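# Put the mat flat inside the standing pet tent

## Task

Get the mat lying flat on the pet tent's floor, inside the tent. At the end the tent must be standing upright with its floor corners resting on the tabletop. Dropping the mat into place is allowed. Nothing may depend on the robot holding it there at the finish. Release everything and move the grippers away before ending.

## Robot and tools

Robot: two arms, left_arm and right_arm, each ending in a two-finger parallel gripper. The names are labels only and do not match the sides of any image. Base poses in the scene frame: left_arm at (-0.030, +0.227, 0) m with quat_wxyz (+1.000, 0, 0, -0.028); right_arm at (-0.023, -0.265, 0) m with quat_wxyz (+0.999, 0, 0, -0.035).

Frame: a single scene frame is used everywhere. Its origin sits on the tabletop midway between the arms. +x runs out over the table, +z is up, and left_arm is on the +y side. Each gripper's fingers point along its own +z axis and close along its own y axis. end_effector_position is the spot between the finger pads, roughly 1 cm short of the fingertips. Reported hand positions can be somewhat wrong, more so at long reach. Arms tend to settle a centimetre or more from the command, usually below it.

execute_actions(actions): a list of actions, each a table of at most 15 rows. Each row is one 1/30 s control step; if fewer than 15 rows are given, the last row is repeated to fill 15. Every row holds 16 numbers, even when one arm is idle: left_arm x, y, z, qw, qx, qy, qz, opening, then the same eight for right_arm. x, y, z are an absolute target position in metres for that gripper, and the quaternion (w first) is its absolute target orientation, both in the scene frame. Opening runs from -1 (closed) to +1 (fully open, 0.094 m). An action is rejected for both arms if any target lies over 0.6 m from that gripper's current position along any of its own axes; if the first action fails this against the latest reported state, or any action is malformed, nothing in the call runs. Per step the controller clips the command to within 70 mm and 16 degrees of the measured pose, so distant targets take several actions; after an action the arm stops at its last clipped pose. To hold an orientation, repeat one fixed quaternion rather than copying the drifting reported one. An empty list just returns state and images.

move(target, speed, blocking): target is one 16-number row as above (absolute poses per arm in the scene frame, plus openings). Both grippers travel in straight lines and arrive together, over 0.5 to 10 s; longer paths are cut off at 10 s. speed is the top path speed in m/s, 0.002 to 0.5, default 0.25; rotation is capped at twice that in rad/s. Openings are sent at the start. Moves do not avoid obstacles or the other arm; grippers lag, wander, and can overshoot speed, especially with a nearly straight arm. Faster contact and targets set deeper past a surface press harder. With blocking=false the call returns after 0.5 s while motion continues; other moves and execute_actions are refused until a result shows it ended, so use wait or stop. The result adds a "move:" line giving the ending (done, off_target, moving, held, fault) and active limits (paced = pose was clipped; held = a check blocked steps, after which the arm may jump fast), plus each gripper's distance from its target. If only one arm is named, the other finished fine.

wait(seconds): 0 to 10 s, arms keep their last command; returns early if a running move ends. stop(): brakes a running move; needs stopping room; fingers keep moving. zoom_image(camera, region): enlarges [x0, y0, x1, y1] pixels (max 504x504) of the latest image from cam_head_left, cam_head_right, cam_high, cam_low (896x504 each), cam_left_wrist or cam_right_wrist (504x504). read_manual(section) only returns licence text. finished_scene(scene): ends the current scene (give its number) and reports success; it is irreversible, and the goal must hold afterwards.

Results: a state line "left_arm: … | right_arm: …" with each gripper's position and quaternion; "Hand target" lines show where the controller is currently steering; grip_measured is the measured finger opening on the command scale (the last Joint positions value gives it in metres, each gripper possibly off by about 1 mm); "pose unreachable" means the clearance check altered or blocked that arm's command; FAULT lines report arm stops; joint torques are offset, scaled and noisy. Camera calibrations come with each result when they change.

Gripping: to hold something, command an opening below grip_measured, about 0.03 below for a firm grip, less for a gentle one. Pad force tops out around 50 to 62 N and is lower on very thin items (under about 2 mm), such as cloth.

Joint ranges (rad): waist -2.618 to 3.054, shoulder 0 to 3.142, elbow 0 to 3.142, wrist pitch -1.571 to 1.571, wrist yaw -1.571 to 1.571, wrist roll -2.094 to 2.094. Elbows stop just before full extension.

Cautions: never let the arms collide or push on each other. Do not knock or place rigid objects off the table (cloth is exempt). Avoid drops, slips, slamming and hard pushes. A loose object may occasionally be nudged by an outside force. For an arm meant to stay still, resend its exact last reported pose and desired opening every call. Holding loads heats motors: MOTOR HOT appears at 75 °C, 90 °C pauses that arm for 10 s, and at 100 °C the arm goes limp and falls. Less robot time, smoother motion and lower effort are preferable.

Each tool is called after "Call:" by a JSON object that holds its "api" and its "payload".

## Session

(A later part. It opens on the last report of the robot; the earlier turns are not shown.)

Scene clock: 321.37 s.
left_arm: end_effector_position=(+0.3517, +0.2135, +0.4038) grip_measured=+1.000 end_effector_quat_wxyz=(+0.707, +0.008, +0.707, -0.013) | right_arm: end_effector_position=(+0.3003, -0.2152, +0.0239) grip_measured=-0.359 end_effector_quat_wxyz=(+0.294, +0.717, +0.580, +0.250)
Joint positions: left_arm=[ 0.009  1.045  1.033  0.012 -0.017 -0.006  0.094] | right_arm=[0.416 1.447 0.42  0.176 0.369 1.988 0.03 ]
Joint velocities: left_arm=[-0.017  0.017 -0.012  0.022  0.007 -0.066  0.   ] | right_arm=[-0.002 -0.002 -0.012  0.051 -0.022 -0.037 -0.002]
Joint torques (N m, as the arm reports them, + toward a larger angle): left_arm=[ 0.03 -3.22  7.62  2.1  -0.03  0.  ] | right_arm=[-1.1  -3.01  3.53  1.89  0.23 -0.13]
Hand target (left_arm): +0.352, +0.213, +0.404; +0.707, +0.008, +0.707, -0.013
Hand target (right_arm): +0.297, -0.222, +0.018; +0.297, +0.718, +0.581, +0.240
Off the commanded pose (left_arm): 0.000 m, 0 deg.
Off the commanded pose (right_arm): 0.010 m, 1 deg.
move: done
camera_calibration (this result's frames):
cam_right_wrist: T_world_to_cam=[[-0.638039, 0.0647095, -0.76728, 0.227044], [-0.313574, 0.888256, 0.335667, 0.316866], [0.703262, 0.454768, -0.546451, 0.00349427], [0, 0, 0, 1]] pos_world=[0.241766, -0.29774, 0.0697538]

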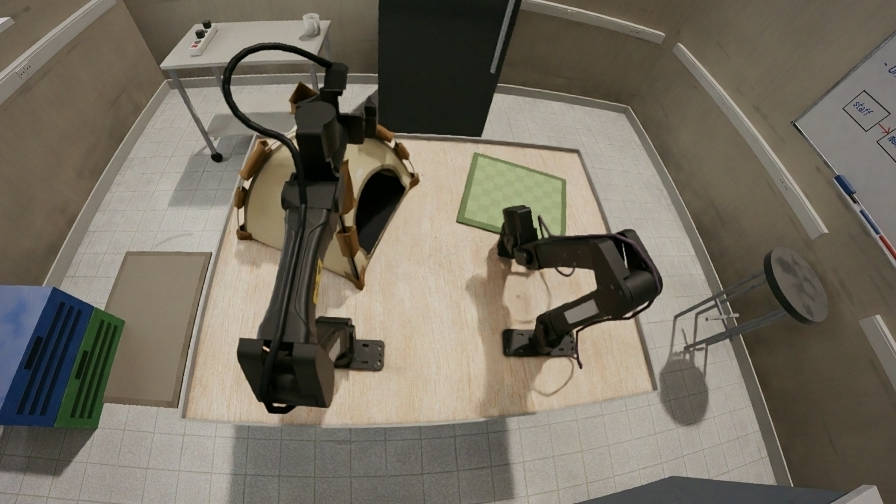

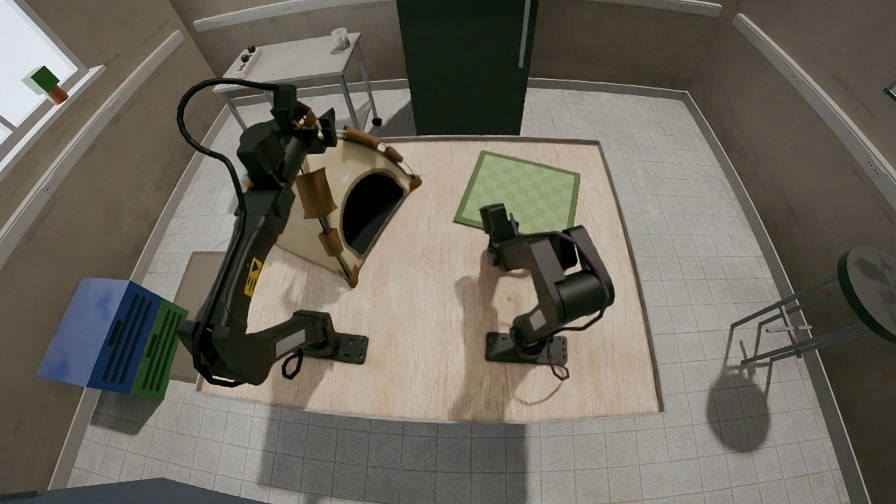

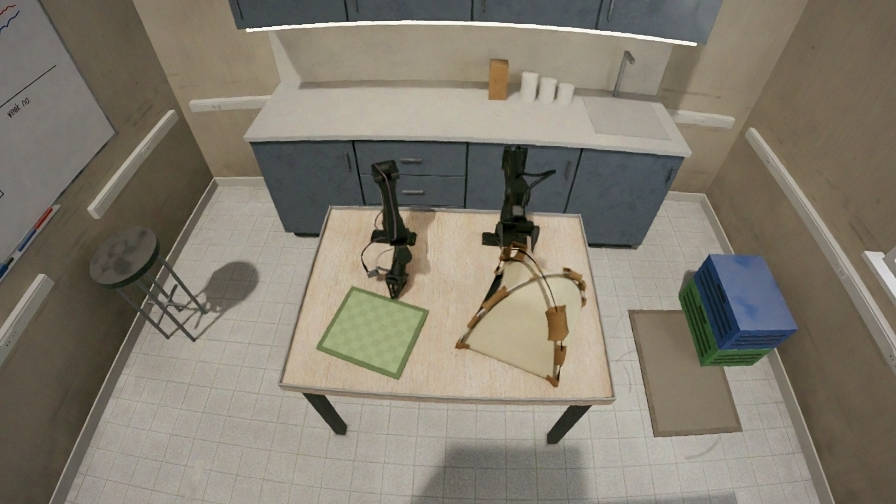

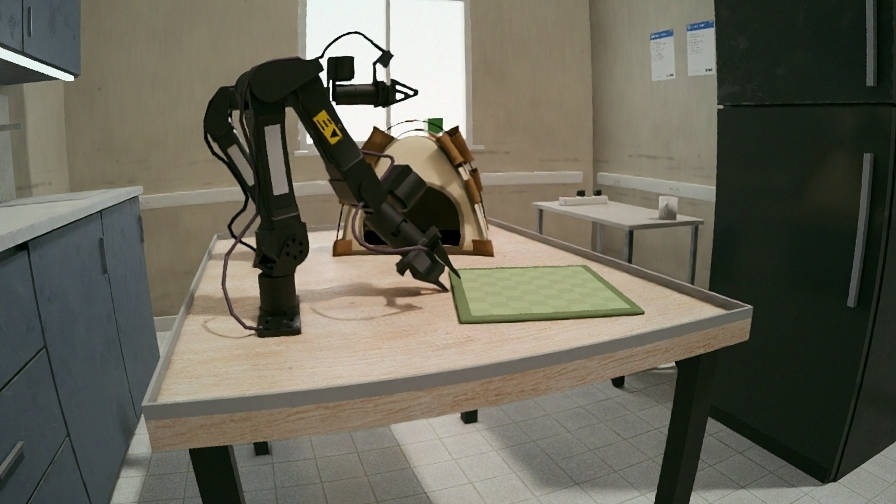

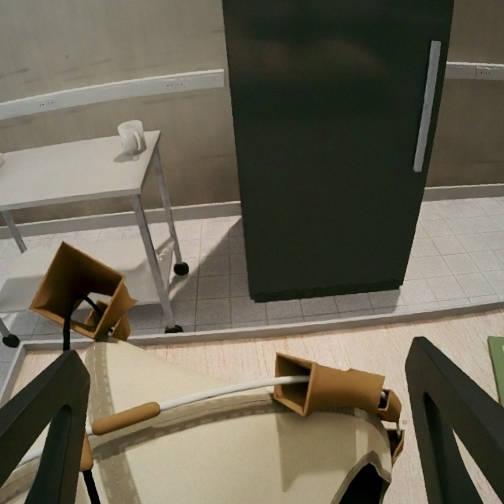

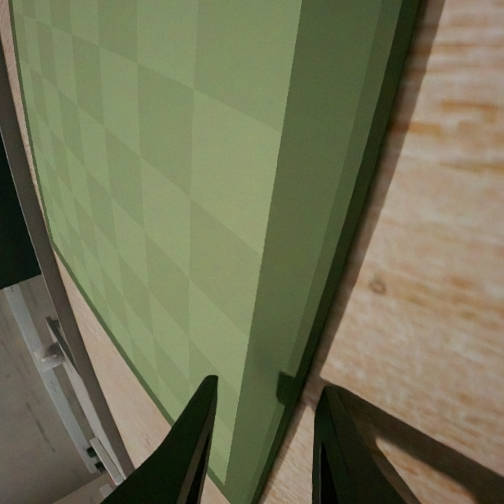

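Call:
{"api": "zoom_image", "payload": {"camera": "cam_low", "region": [400, 240, 490, 310]}}

Call:
{"api": "zoom_image", "payload": {"camera": "cam_right_wrist", "region": [180, 300, 400, 504]}}

Region (400, 240, 490, 310) of cam_low's 896x504 image, scaled by 5.600, with more detail than that image has.

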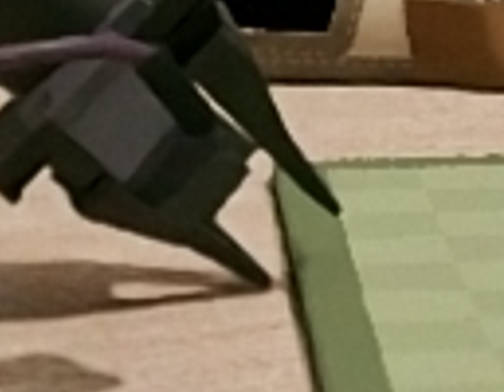

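Region (180, 300, 400, 504) of cam_right_wrist's 504x504 image, scaled by 2.291, with more detail than that image has; it fills the top 467 rows of this view, and the rest is white.

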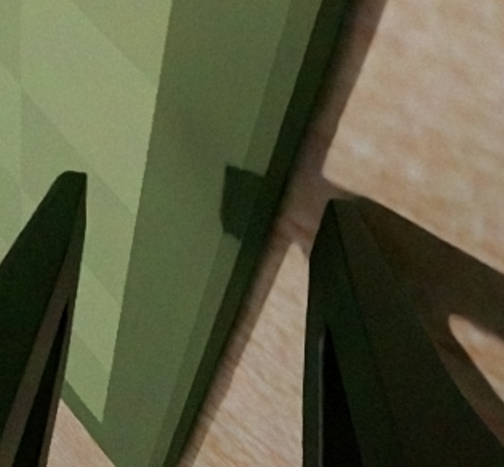

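Call:
{"api": "execute_actions", "payload": {"actions": [[[0.3517,0.2135,0.4038,0.707,0.008,0.707,-0.013,1, 0.298,-0.222,0.016,0.2974,0.7180,0.5814,0.2408,-0.36],[0.3517,0.2135,0.4038,0.707,0.008,0.707,-0.013,1, 0.300,-0.2225,0.015,0.2974,0.7180,0.5814,0.2408,-0.36],[0.3517,0.2135,0.4038,0.707,0.008,0.707,-0.013,1, 0.302,-0.223,0.014,0.2974,0.7180,0.5814,0.2408,-0.36],[0.3517,0.2135,0.4038,0.707,0.008,0.707,-0.013,1, 0.304,-0.2235,0.014,0.2974,0.7180,0.5814,0.2408,-0.36],[0.3517,0.2135,0.4038,0.707,0.008,0.707,-0.013,1, 0.306,-0.224,0.014,0.2974,0.7180,0.5814,0.2408,-0.36],[0.3517,0.2135,0.4038,0.707,0.008,0.707,-0.013,1, 0.308,-0.2245,0.014,0.2974,0.7180,0.5814,0.2408,-0.36],[0.3517,0.2135,0.4038,0.707,0.008,0.707,-0.013,1, 0.310,-0.225,0.014,0.2974,0.7180,0.5814,0.2408,-0.36],[0.3517,0.2135,0.4038,0.707,0.008,0.707,-0.013,1, 0.312,-0.2255,0.014,0.2974,0.7180,0.5814,0.2408,-0.36],[0.3517,0.2135,0.4038,0.707,0.008,0.707,-0.013,1, 0.314,-0.226,0.014,0.2974,0.7180,0.5814,0.2408,-0.36],[0.3517,0.2135,0.4038,0.707,0.008,0.707,-0.013,1, 0.316,-0.2265,0.014,0.2974,0.7180,0.5814,0.2408,-0.36],[0.3517,0.2135,0.4038,0.707,0.008,0.707,-0.013,1, 0.318,-0.227,0.014,0.2974,0.7180,0.5814,0.2408,-0.36],[0.3517,0.2135,0.4038,0.707,0.008,0.707,-0.013,1, 0.320,-0.2275,0.014,0.2974,0.7180,0.5814,0.2408,-0.36],[0.3517,0.2135,0.4038,0.707,0.008,0.707,-0.013,1, 0.322,-0.228,0.014,0.2974,0.7180,0.5814,0.2408,-0.36],[0.3517,0.2135,0.4038,0.707,0.008,0.707,-0.013,1, 0.324,-0.2285,0.014,0.2974,0.7180,0.5814,0.2408,-0.36],[0.3517,0.2135,0.4038,0.707,0.008,0.707,-0.013,1, 0.326,-0.229,0.014,0.2974,0.7180,0.5814,0.2408,-0.36]],[[0.3517,0.2135,0.4038,0.707,0.008,0.707,-0.013,1, 0.328,-0.2295,0.014,0.2974,0.7180,0.5814,0.2408,-0.36],[0.3517,0.2135,0.4038,0.707,0.008,0.707,-0.013,1, 0.330,-0.230,0.014,0.2974,0.7180,0.5814,0.2408,-0.36],[0.3517,0.2135,0.4038,0.707,0.008,0.707,-0.013,1, 0.332,-0.2305,0.014,0.2974,0.7180,0.5814,0.2408,-0.36],[0.3517,0.2135,0.4038,0.707,0.008,0.707,-0.013,1, 0.334,-0.231,0.014,0.2974,0.7180,0.5814,0.2408,-0.36],[0.3517,0.2135,0.4038,0.707,0.008,0.707,-0.013,1, 0.336,-0.2315,0.014,0.2974,0.7180,0.5814,0.2408,-0.36],[0.3517,0.2135,0.4038,0.707,0.008,0.707,-0.013,1, 0.338,-0.232,0.014,0.2974,0.7180,0.5814,0.2408,-0.36],[0.3517,0.2135,0.4038,0.707,0.008,0.707,-0.013,1, 0.340,-0.2325,0.014,0.2974,0.7180,0.5814,0.2408,-0.36]]]}}

Scene clock: 335.07 s.
left_arm: end_effector_position=(+0.3517, +0.2135, +0.4038) grip_measured=+1.000 end_effector_quat_wxyz=(+0.707, +0.008, +0.707, -0.013) | right_arm: end_effector_position=(+0.3408, -0.2287, +0.0227) grip_measured=-0.359 end_effector_quat_wxyz=(+0.306, +0.715, +0.572, +0.260)
Joint positions: left_arm=[ 0.009  1.045  1.033  0.012 -0.017 -0.006  0.094] | right_arm=[0.32  1.597 0.51  0.293 0.32  1.91  0.03 ]
Joint velocities: left_arm=[-0.002 -0.002  0.007 -0.066  0.022 -0.007  0.   ] | right_arm=[-0.007 -0.002 -0.002  0.007  0.037 -0.007  0.001]
Joint torques (N m, as the arm reports them, + toward a larger angle): left_arm=[ 0.01 -3.18  7.57  2.11 -0.03  0.  ] | right_arm=[-1.23 -3.04  6.13  1.39  0.01 -0.13]
Hand target (left_arm): +0.352, +0.213, +0.404; +0.707, +0.008, +0.707, -0.013
Hand target (right_arm): +0.340, -0.232, +0.014; +0.297, +0.718, +0.581, +0.241
Off the commanded pose (left_arm): 0.000 m, 0 deg.
Off the commanded pose (right_arm): 0.009 m, 3 deg.
camera_calibration (this result's frames):
cam_right_wrist: T_world_to_cam=[[-0.610804, 0.0677372, -0.788879, 0.244721], [-0.315766, 0.892834, 0.321151, 0.344142], [0.726092, 0.445262, -0.523958, -0.0299832], [0, 0, 0, 1]] pos_world=[0.279916, -0.310488, 0.0668235]

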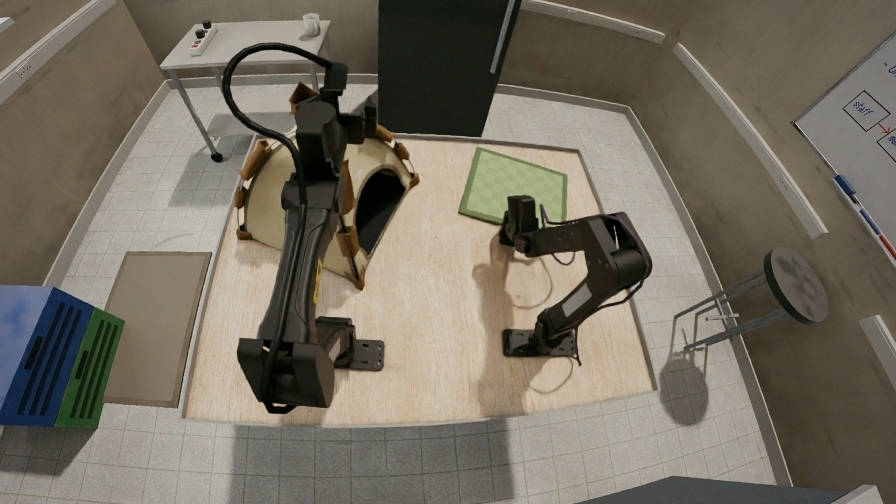

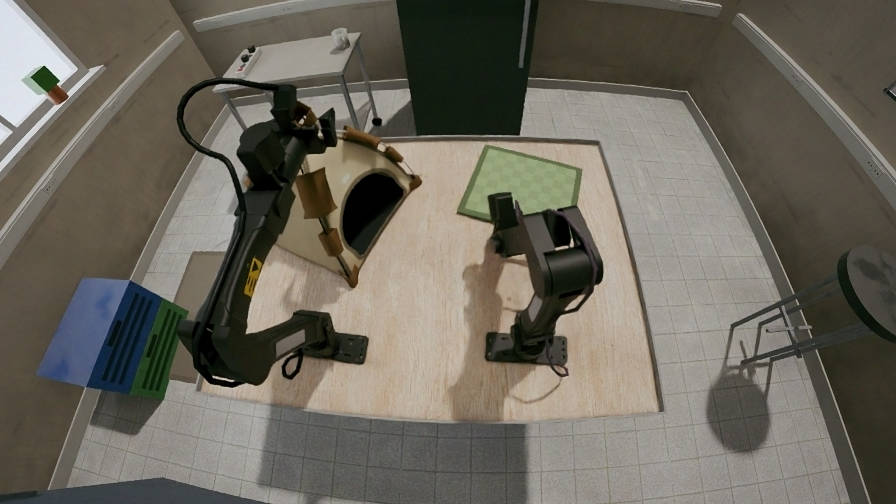

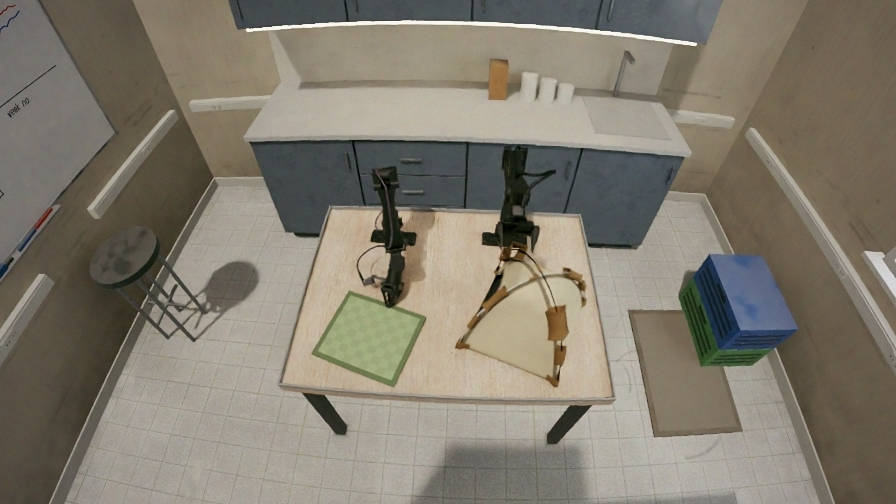

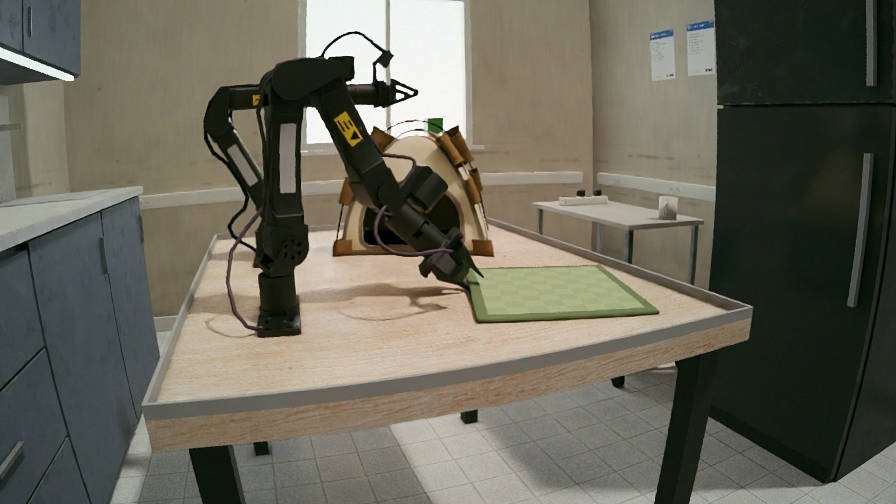

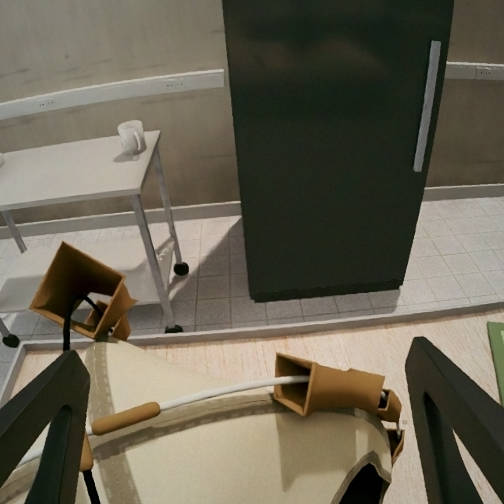

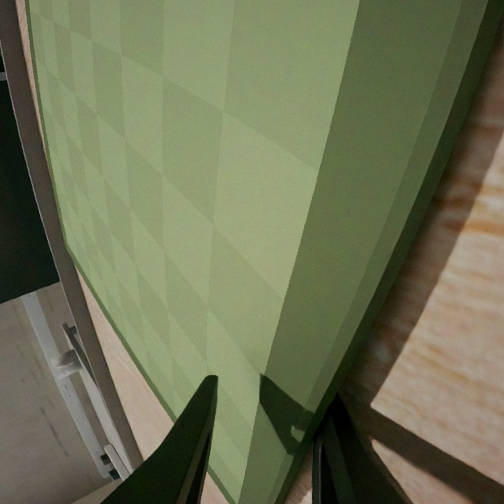

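Call:
{"api": "zoom_image", "payload": {"camera": "cam_right_wrist", "region": [180, 300, 400, 504]}}

Call:
{"api": "zoom_image", "payload": {"camera": "cam_low", "region": [430, 245, 520, 325]}}

Region (180, 300, 400, 504) of cam_right_wrist's 504x504 image, scaled by 2.291, with more detail than that image has; it fills the top 467 rows of this view, and the rest is white.

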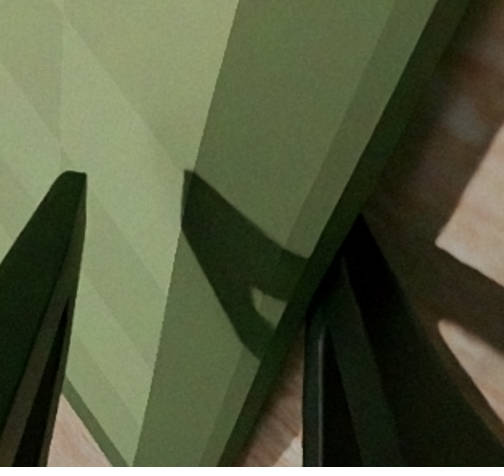

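Region (430, 245, 520, 325) of cam_low's 896x504 image, scaled by 5.600, with more detail than that image has.

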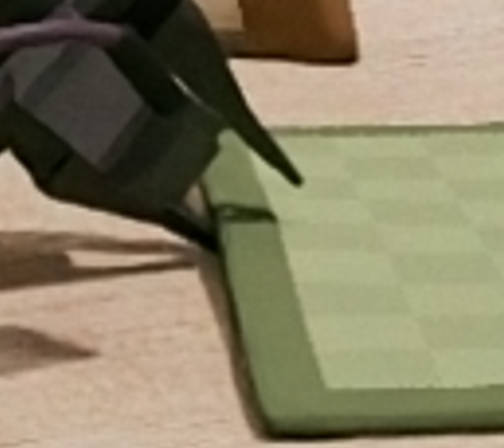

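Call:
{"api": "move", "payload": {"target": [0.3517,0.2135,0.4038,0.707,0.008,0.707,-0.013,1, 0.395,-0.245,0.016,0.3537,0.6794,0.5702,0.2968,-0.36], "speed": 0.06}}

Scene clock: 346.30 s.
left_arm: end_effector_position=(+0.3517, +0.2135, +0.4038) grip_measured=+1.000 end_effector_quat_wxyz=(+0.707, +0.008, +0.707, -0.013) | right_arm: end_effector_position=(+0.3934, -0.2398, +0.0239) grip_measured=-0.359 end_effector_quat_wxyz=(+0.359, +0.678, +0.561, +0.312)
Joint positions: left_arm=[ 0.009  1.045  1.033  0.012 -0.017 -0.006  0.094] | right_arm=[0.246 1.808 0.558 0.642 0.282 1.786 0.03 ]
Joint velocities: left_arm=[ 0.007 -0.007 -0.017  0.022 -0.022  0.022  0.   ] | right_arm=[ 0.007 -0.017 -0.002 -0.022 -0.066 -0.037 -0.   ]
Joint torques (N m, as the arm reports them, + toward a larger angle): left_arm=[ 0.04 -3.23  7.53  2.12 -0.03  0.  ] | right_arm=[-1.32 -4.6   5.73  1.68  0.05 -0.18]
Hand target (left_arm): +0.352, +0.213, +0.404; +0.707, +0.008, +0.707, -0.013
Hand target (right_arm): +0.395, -0.244, +0.016; +0.354, +0.680, +0.570, +0.297
Off the commanded pose (left_arm): 0.000 m, 0 deg.
Off the commanded pose (right_arm): 0.010 m, 2 deg.
move: done
camera_calibration (this result's frames):
cam_right_wrist: T_world_to_cam=[[-0.478361, 0.022182, -0.877883, 0.217625], [-0.38968, 0.890506, 0.234838, 0.40082], [0.786969, 0.454431, -0.417339, -0.0868206], [0, 0, 0, 1]] pos_world=[0.32862, -0.322306, 0.0606879]

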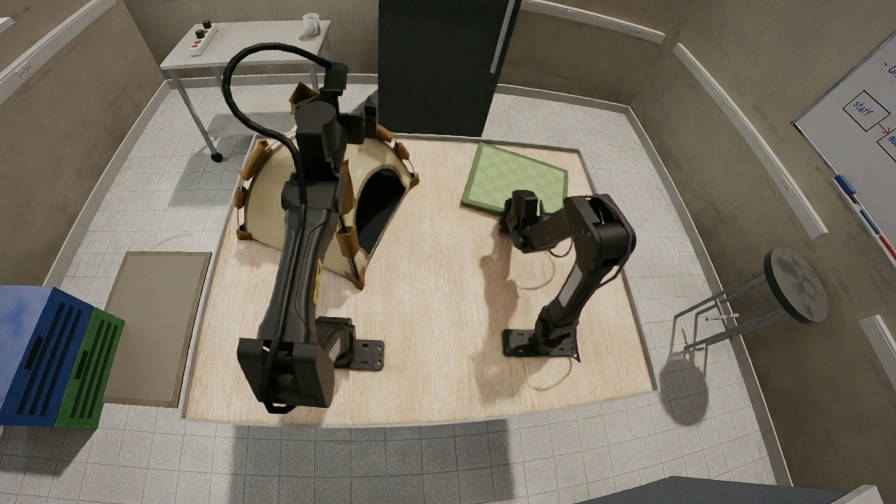

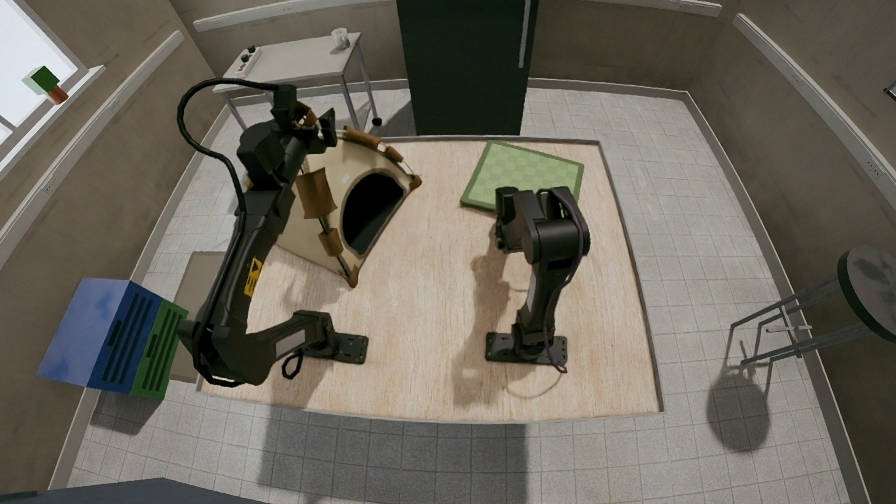

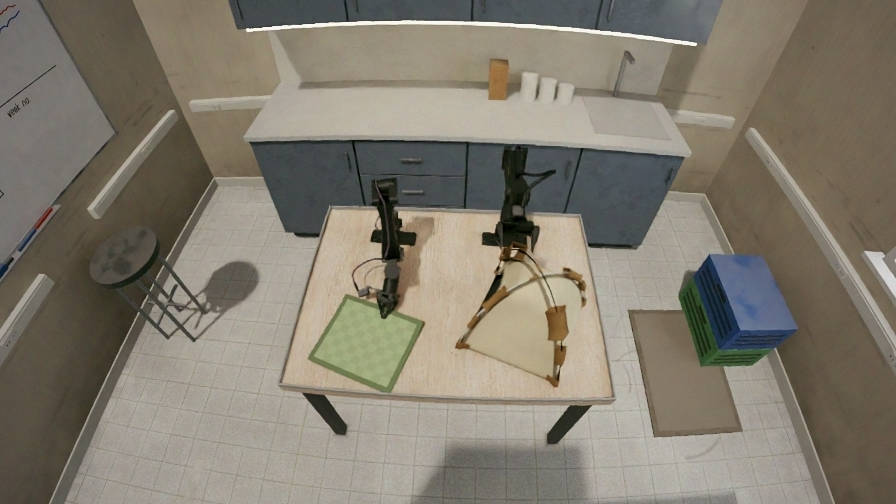

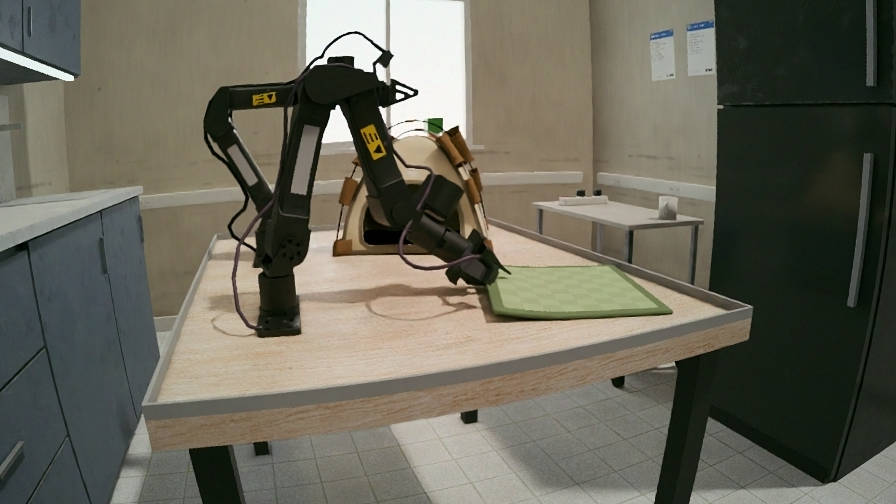

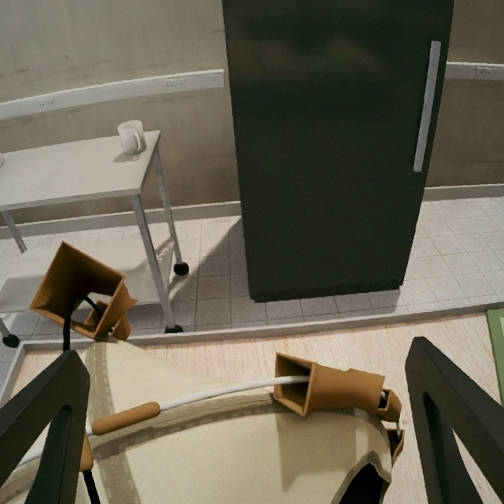

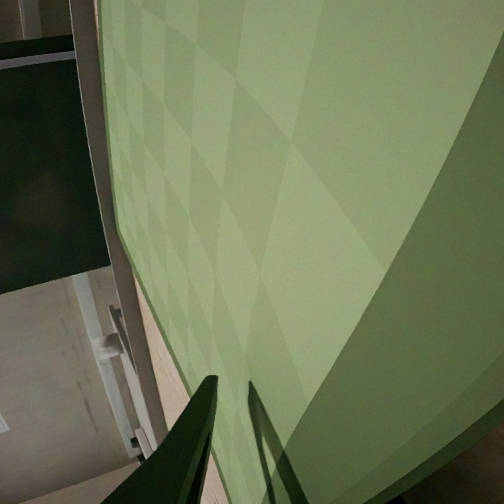

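Call:
{"api": "execute_actions", "payload": {"actions": [[[0.3517,0.2135,0.4038,0.707,0.008,0.707,-0.013,1, 0.397,-0.245,0.02,0.37,0.688,0.548,0.296,-0.36],[0.3517,0.2135,0.4038,0.707,0.008,0.707,-0.013,1, 0.398,-0.245,0.022,0.37,0.688,0.548,0.296,-0.36],[0.3517,0.2135,0.4038,0.707,0.008,0.707,-0.013,1, 0.399,-0.246,0.023,0.38,0.693,0.536,0.294,-0.36],[0.3517,0.2135,0.4038,0.707,0.008,0.707,-0.013,1, 0.400,-0.246,0.024,0.39,0.697,0.525,0.293,-0.36],[0.3517,0.2135,0.4038,0.707,0.008,0.707,-0.013,1, 0.401,-0.247,0.025,0.40,0.701,0.513,0.292,-0.36],[0.3517,0.2135,0.4038,0.707,0.008,0.707,-0.013,1, 0.402,-0.247,0.026,0.4071,0.7050,0.5029,0.2904,-0.36]],[[0.3517,0.2135,0.4038,0.707,0.008,0.707,-0.013,1, 0.402,-0.247,0.026,0.4071,0.7050,0.5029,0.2904,-0.45],[0.3517,0.2135,0.4038,0.707,0.008,0.707,-0.013,1, 0.402,-0.247,0.026,0.4071,0.7050,0.5029,0.2904,-0.52],[0.3517,0.2135,0.4038,0.707,0.008,0.707,-0.013,1, 0.402,-0.247,0.026,0.4071,0.7050,0.5029,0.2904,-0.59],[0.3517,0.2135,0.4038,0.707,0.008,0.707,-0.013,1, 0.402,-0.247,0.026,0.4071,0.7050,0.5029,0.2904,-0.66],[0.3517,0.2135,0.4038,0.707,0.008,0.707,-0.013,1, 0.402,-0.247,0.026,0.4071,0.7050,0.5029,0.2904,-0.72],[0.3517,0.2135,0.4038,0.707,0.008,0.707,-0.013,1, 0.402,-0.247,0.026,0.4071,0.7050,0.5029,0.2904,-0.77],[0.3517,0.2135,0.4038,0.707,0.008,0.707,-0.013,1, 0.402,-0.247,0.026,0.4071,0.7050,0.5029,0.2904,-0.81],[0.3517,0.2135,0.4038,0.707,0.008,0.707,-0.013,1, 0.402,-0.247,0.026,0.4071,0.7050,0.5029,0.2904,-0.84],[0.3517,0.2135,0.4038,0.707,0.008,0.707,-0.013,1, 0.402,-0.247,0.026,0.4071,0.7050,0.5029,0.2904,-0.87],[0.3517,0.2135,0.4038,0.707,0.008,0.707,-0.013,1, 0.402,-0.247,0.026,0.4071,0.7050,0.5029,0.2904,-0.90]]]}}

Scene clock: 359.23 s.
left_arm: end_effector_position=(+0.3517, +0.2135, +0.4038) grip_measured=+1.000 end_effector_quat_wxyz=(+0.707, +0.008, +0.707, -0.013) | right_arm: end_effector_position=(+0.3959, -0.2493, +0.0222) grip_measured=-0.880 end_effector_quat_wxyz=(+0.401, +0.707, +0.506, +0.290)
Joint positions: left_arm=[ 0.009  1.045  1.033  0.012 -0.017 -0.006  0.094] | right_arm=[0.296 1.865 0.581 0.676 0.465 1.879 0.006]
Joint velocities: left_arm=[-0.002 -0.017  0.007  0.007  0.051 -0.007  0.   ] | right_arm=[-0.007 -0.007  0.002 -0.081  0.022  0.066 -0.001]
Joint torques (N m, as the arm reports them, + toward a larger angle): left_arm=[ 0.07 -3.2   7.46  2.11 -0.03  0.  ] | right_arm=[ 0.69 -6.04  5.89  1.84  0.34  0.02]
Hand target (left_arm): +0.352, +0.213, +0.404; +0.707, +0.008, +0.707, -0.013
Hand target (right_arm): +0.402, -0.247, +0.026; +0.407, +0.705, +0.503, +0.291
Off the commanded pose (left_arm): 0.000 m, 0 deg.
Off the commanded pose (right_arm): 0.008 m, 1 deg.
camera_calibration (this result's frames):
cam_right_wrist: T_world_to_cam=[[-0.436109, 0.0681927, -0.897306, 0.212745], [-0.260506, 0.944863, 0.198418, 0.373847], [0.861362, 0.320286, -0.394299, -0.148605], [0, 0, 0, 1]] pos_world=[0.318172, -0.320146, 0.058124]

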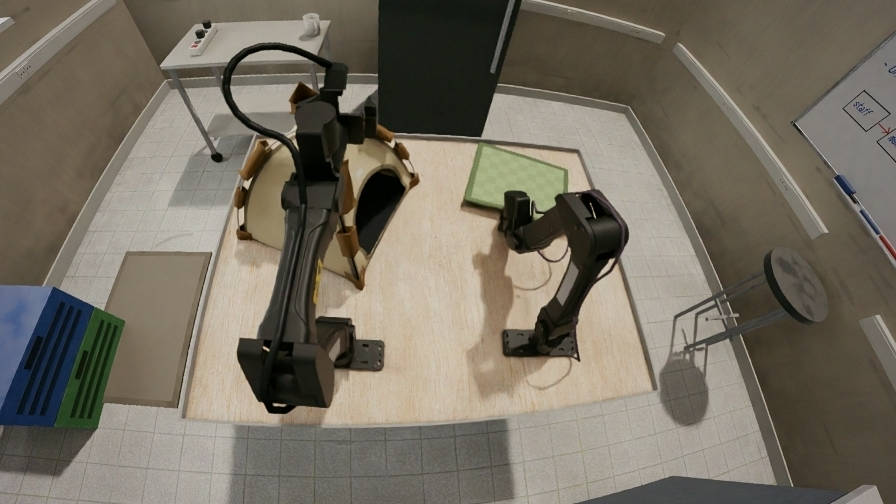

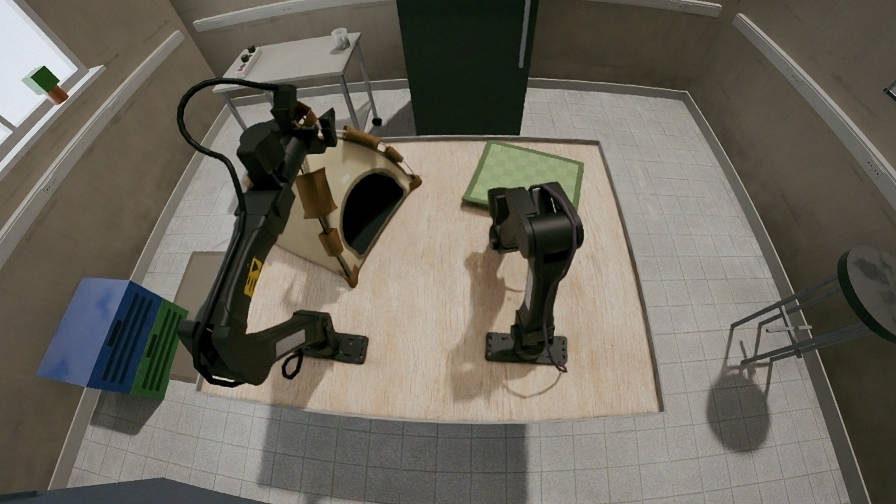

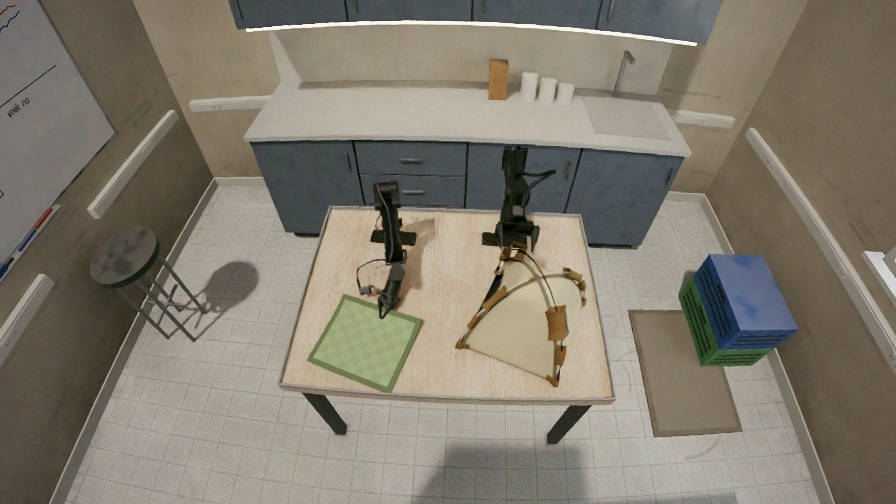

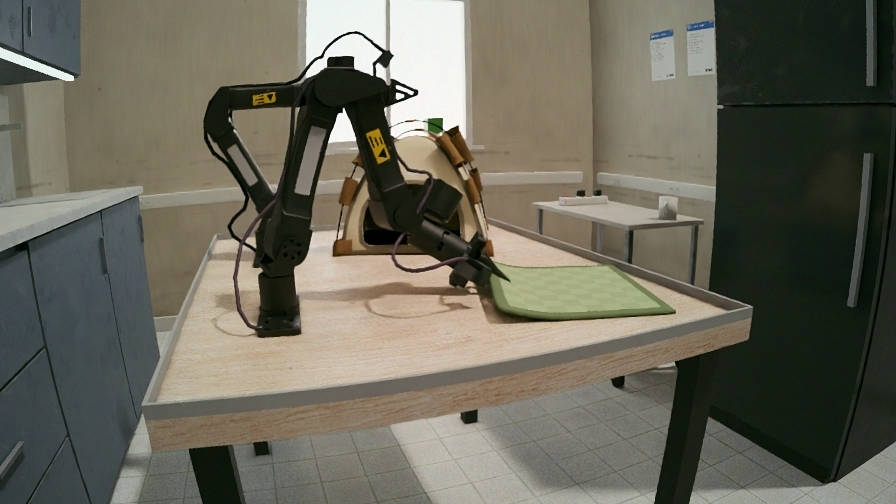

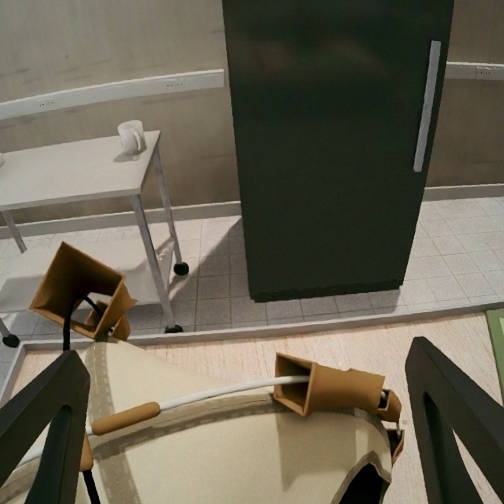

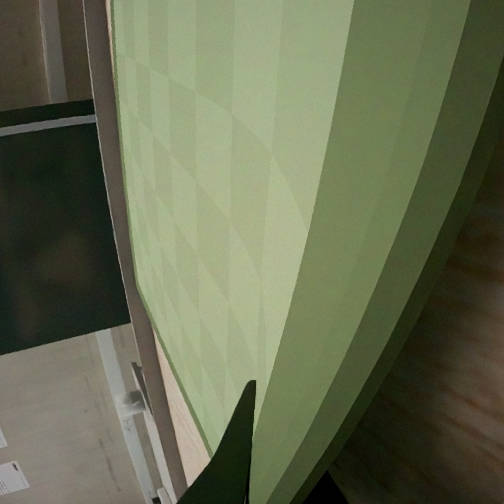

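Call:
{"api": "zoom_image", "payload": {"camera": "cam_low", "region": [460, 240, 690, 340]}}

Region (460, 240, 690, 340) of cam_low's 896x504 image, scaled by 2.191, with more detail than that image has; it fills the top 219 rows of this view, and the rest is white.

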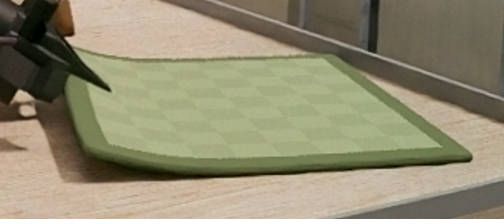

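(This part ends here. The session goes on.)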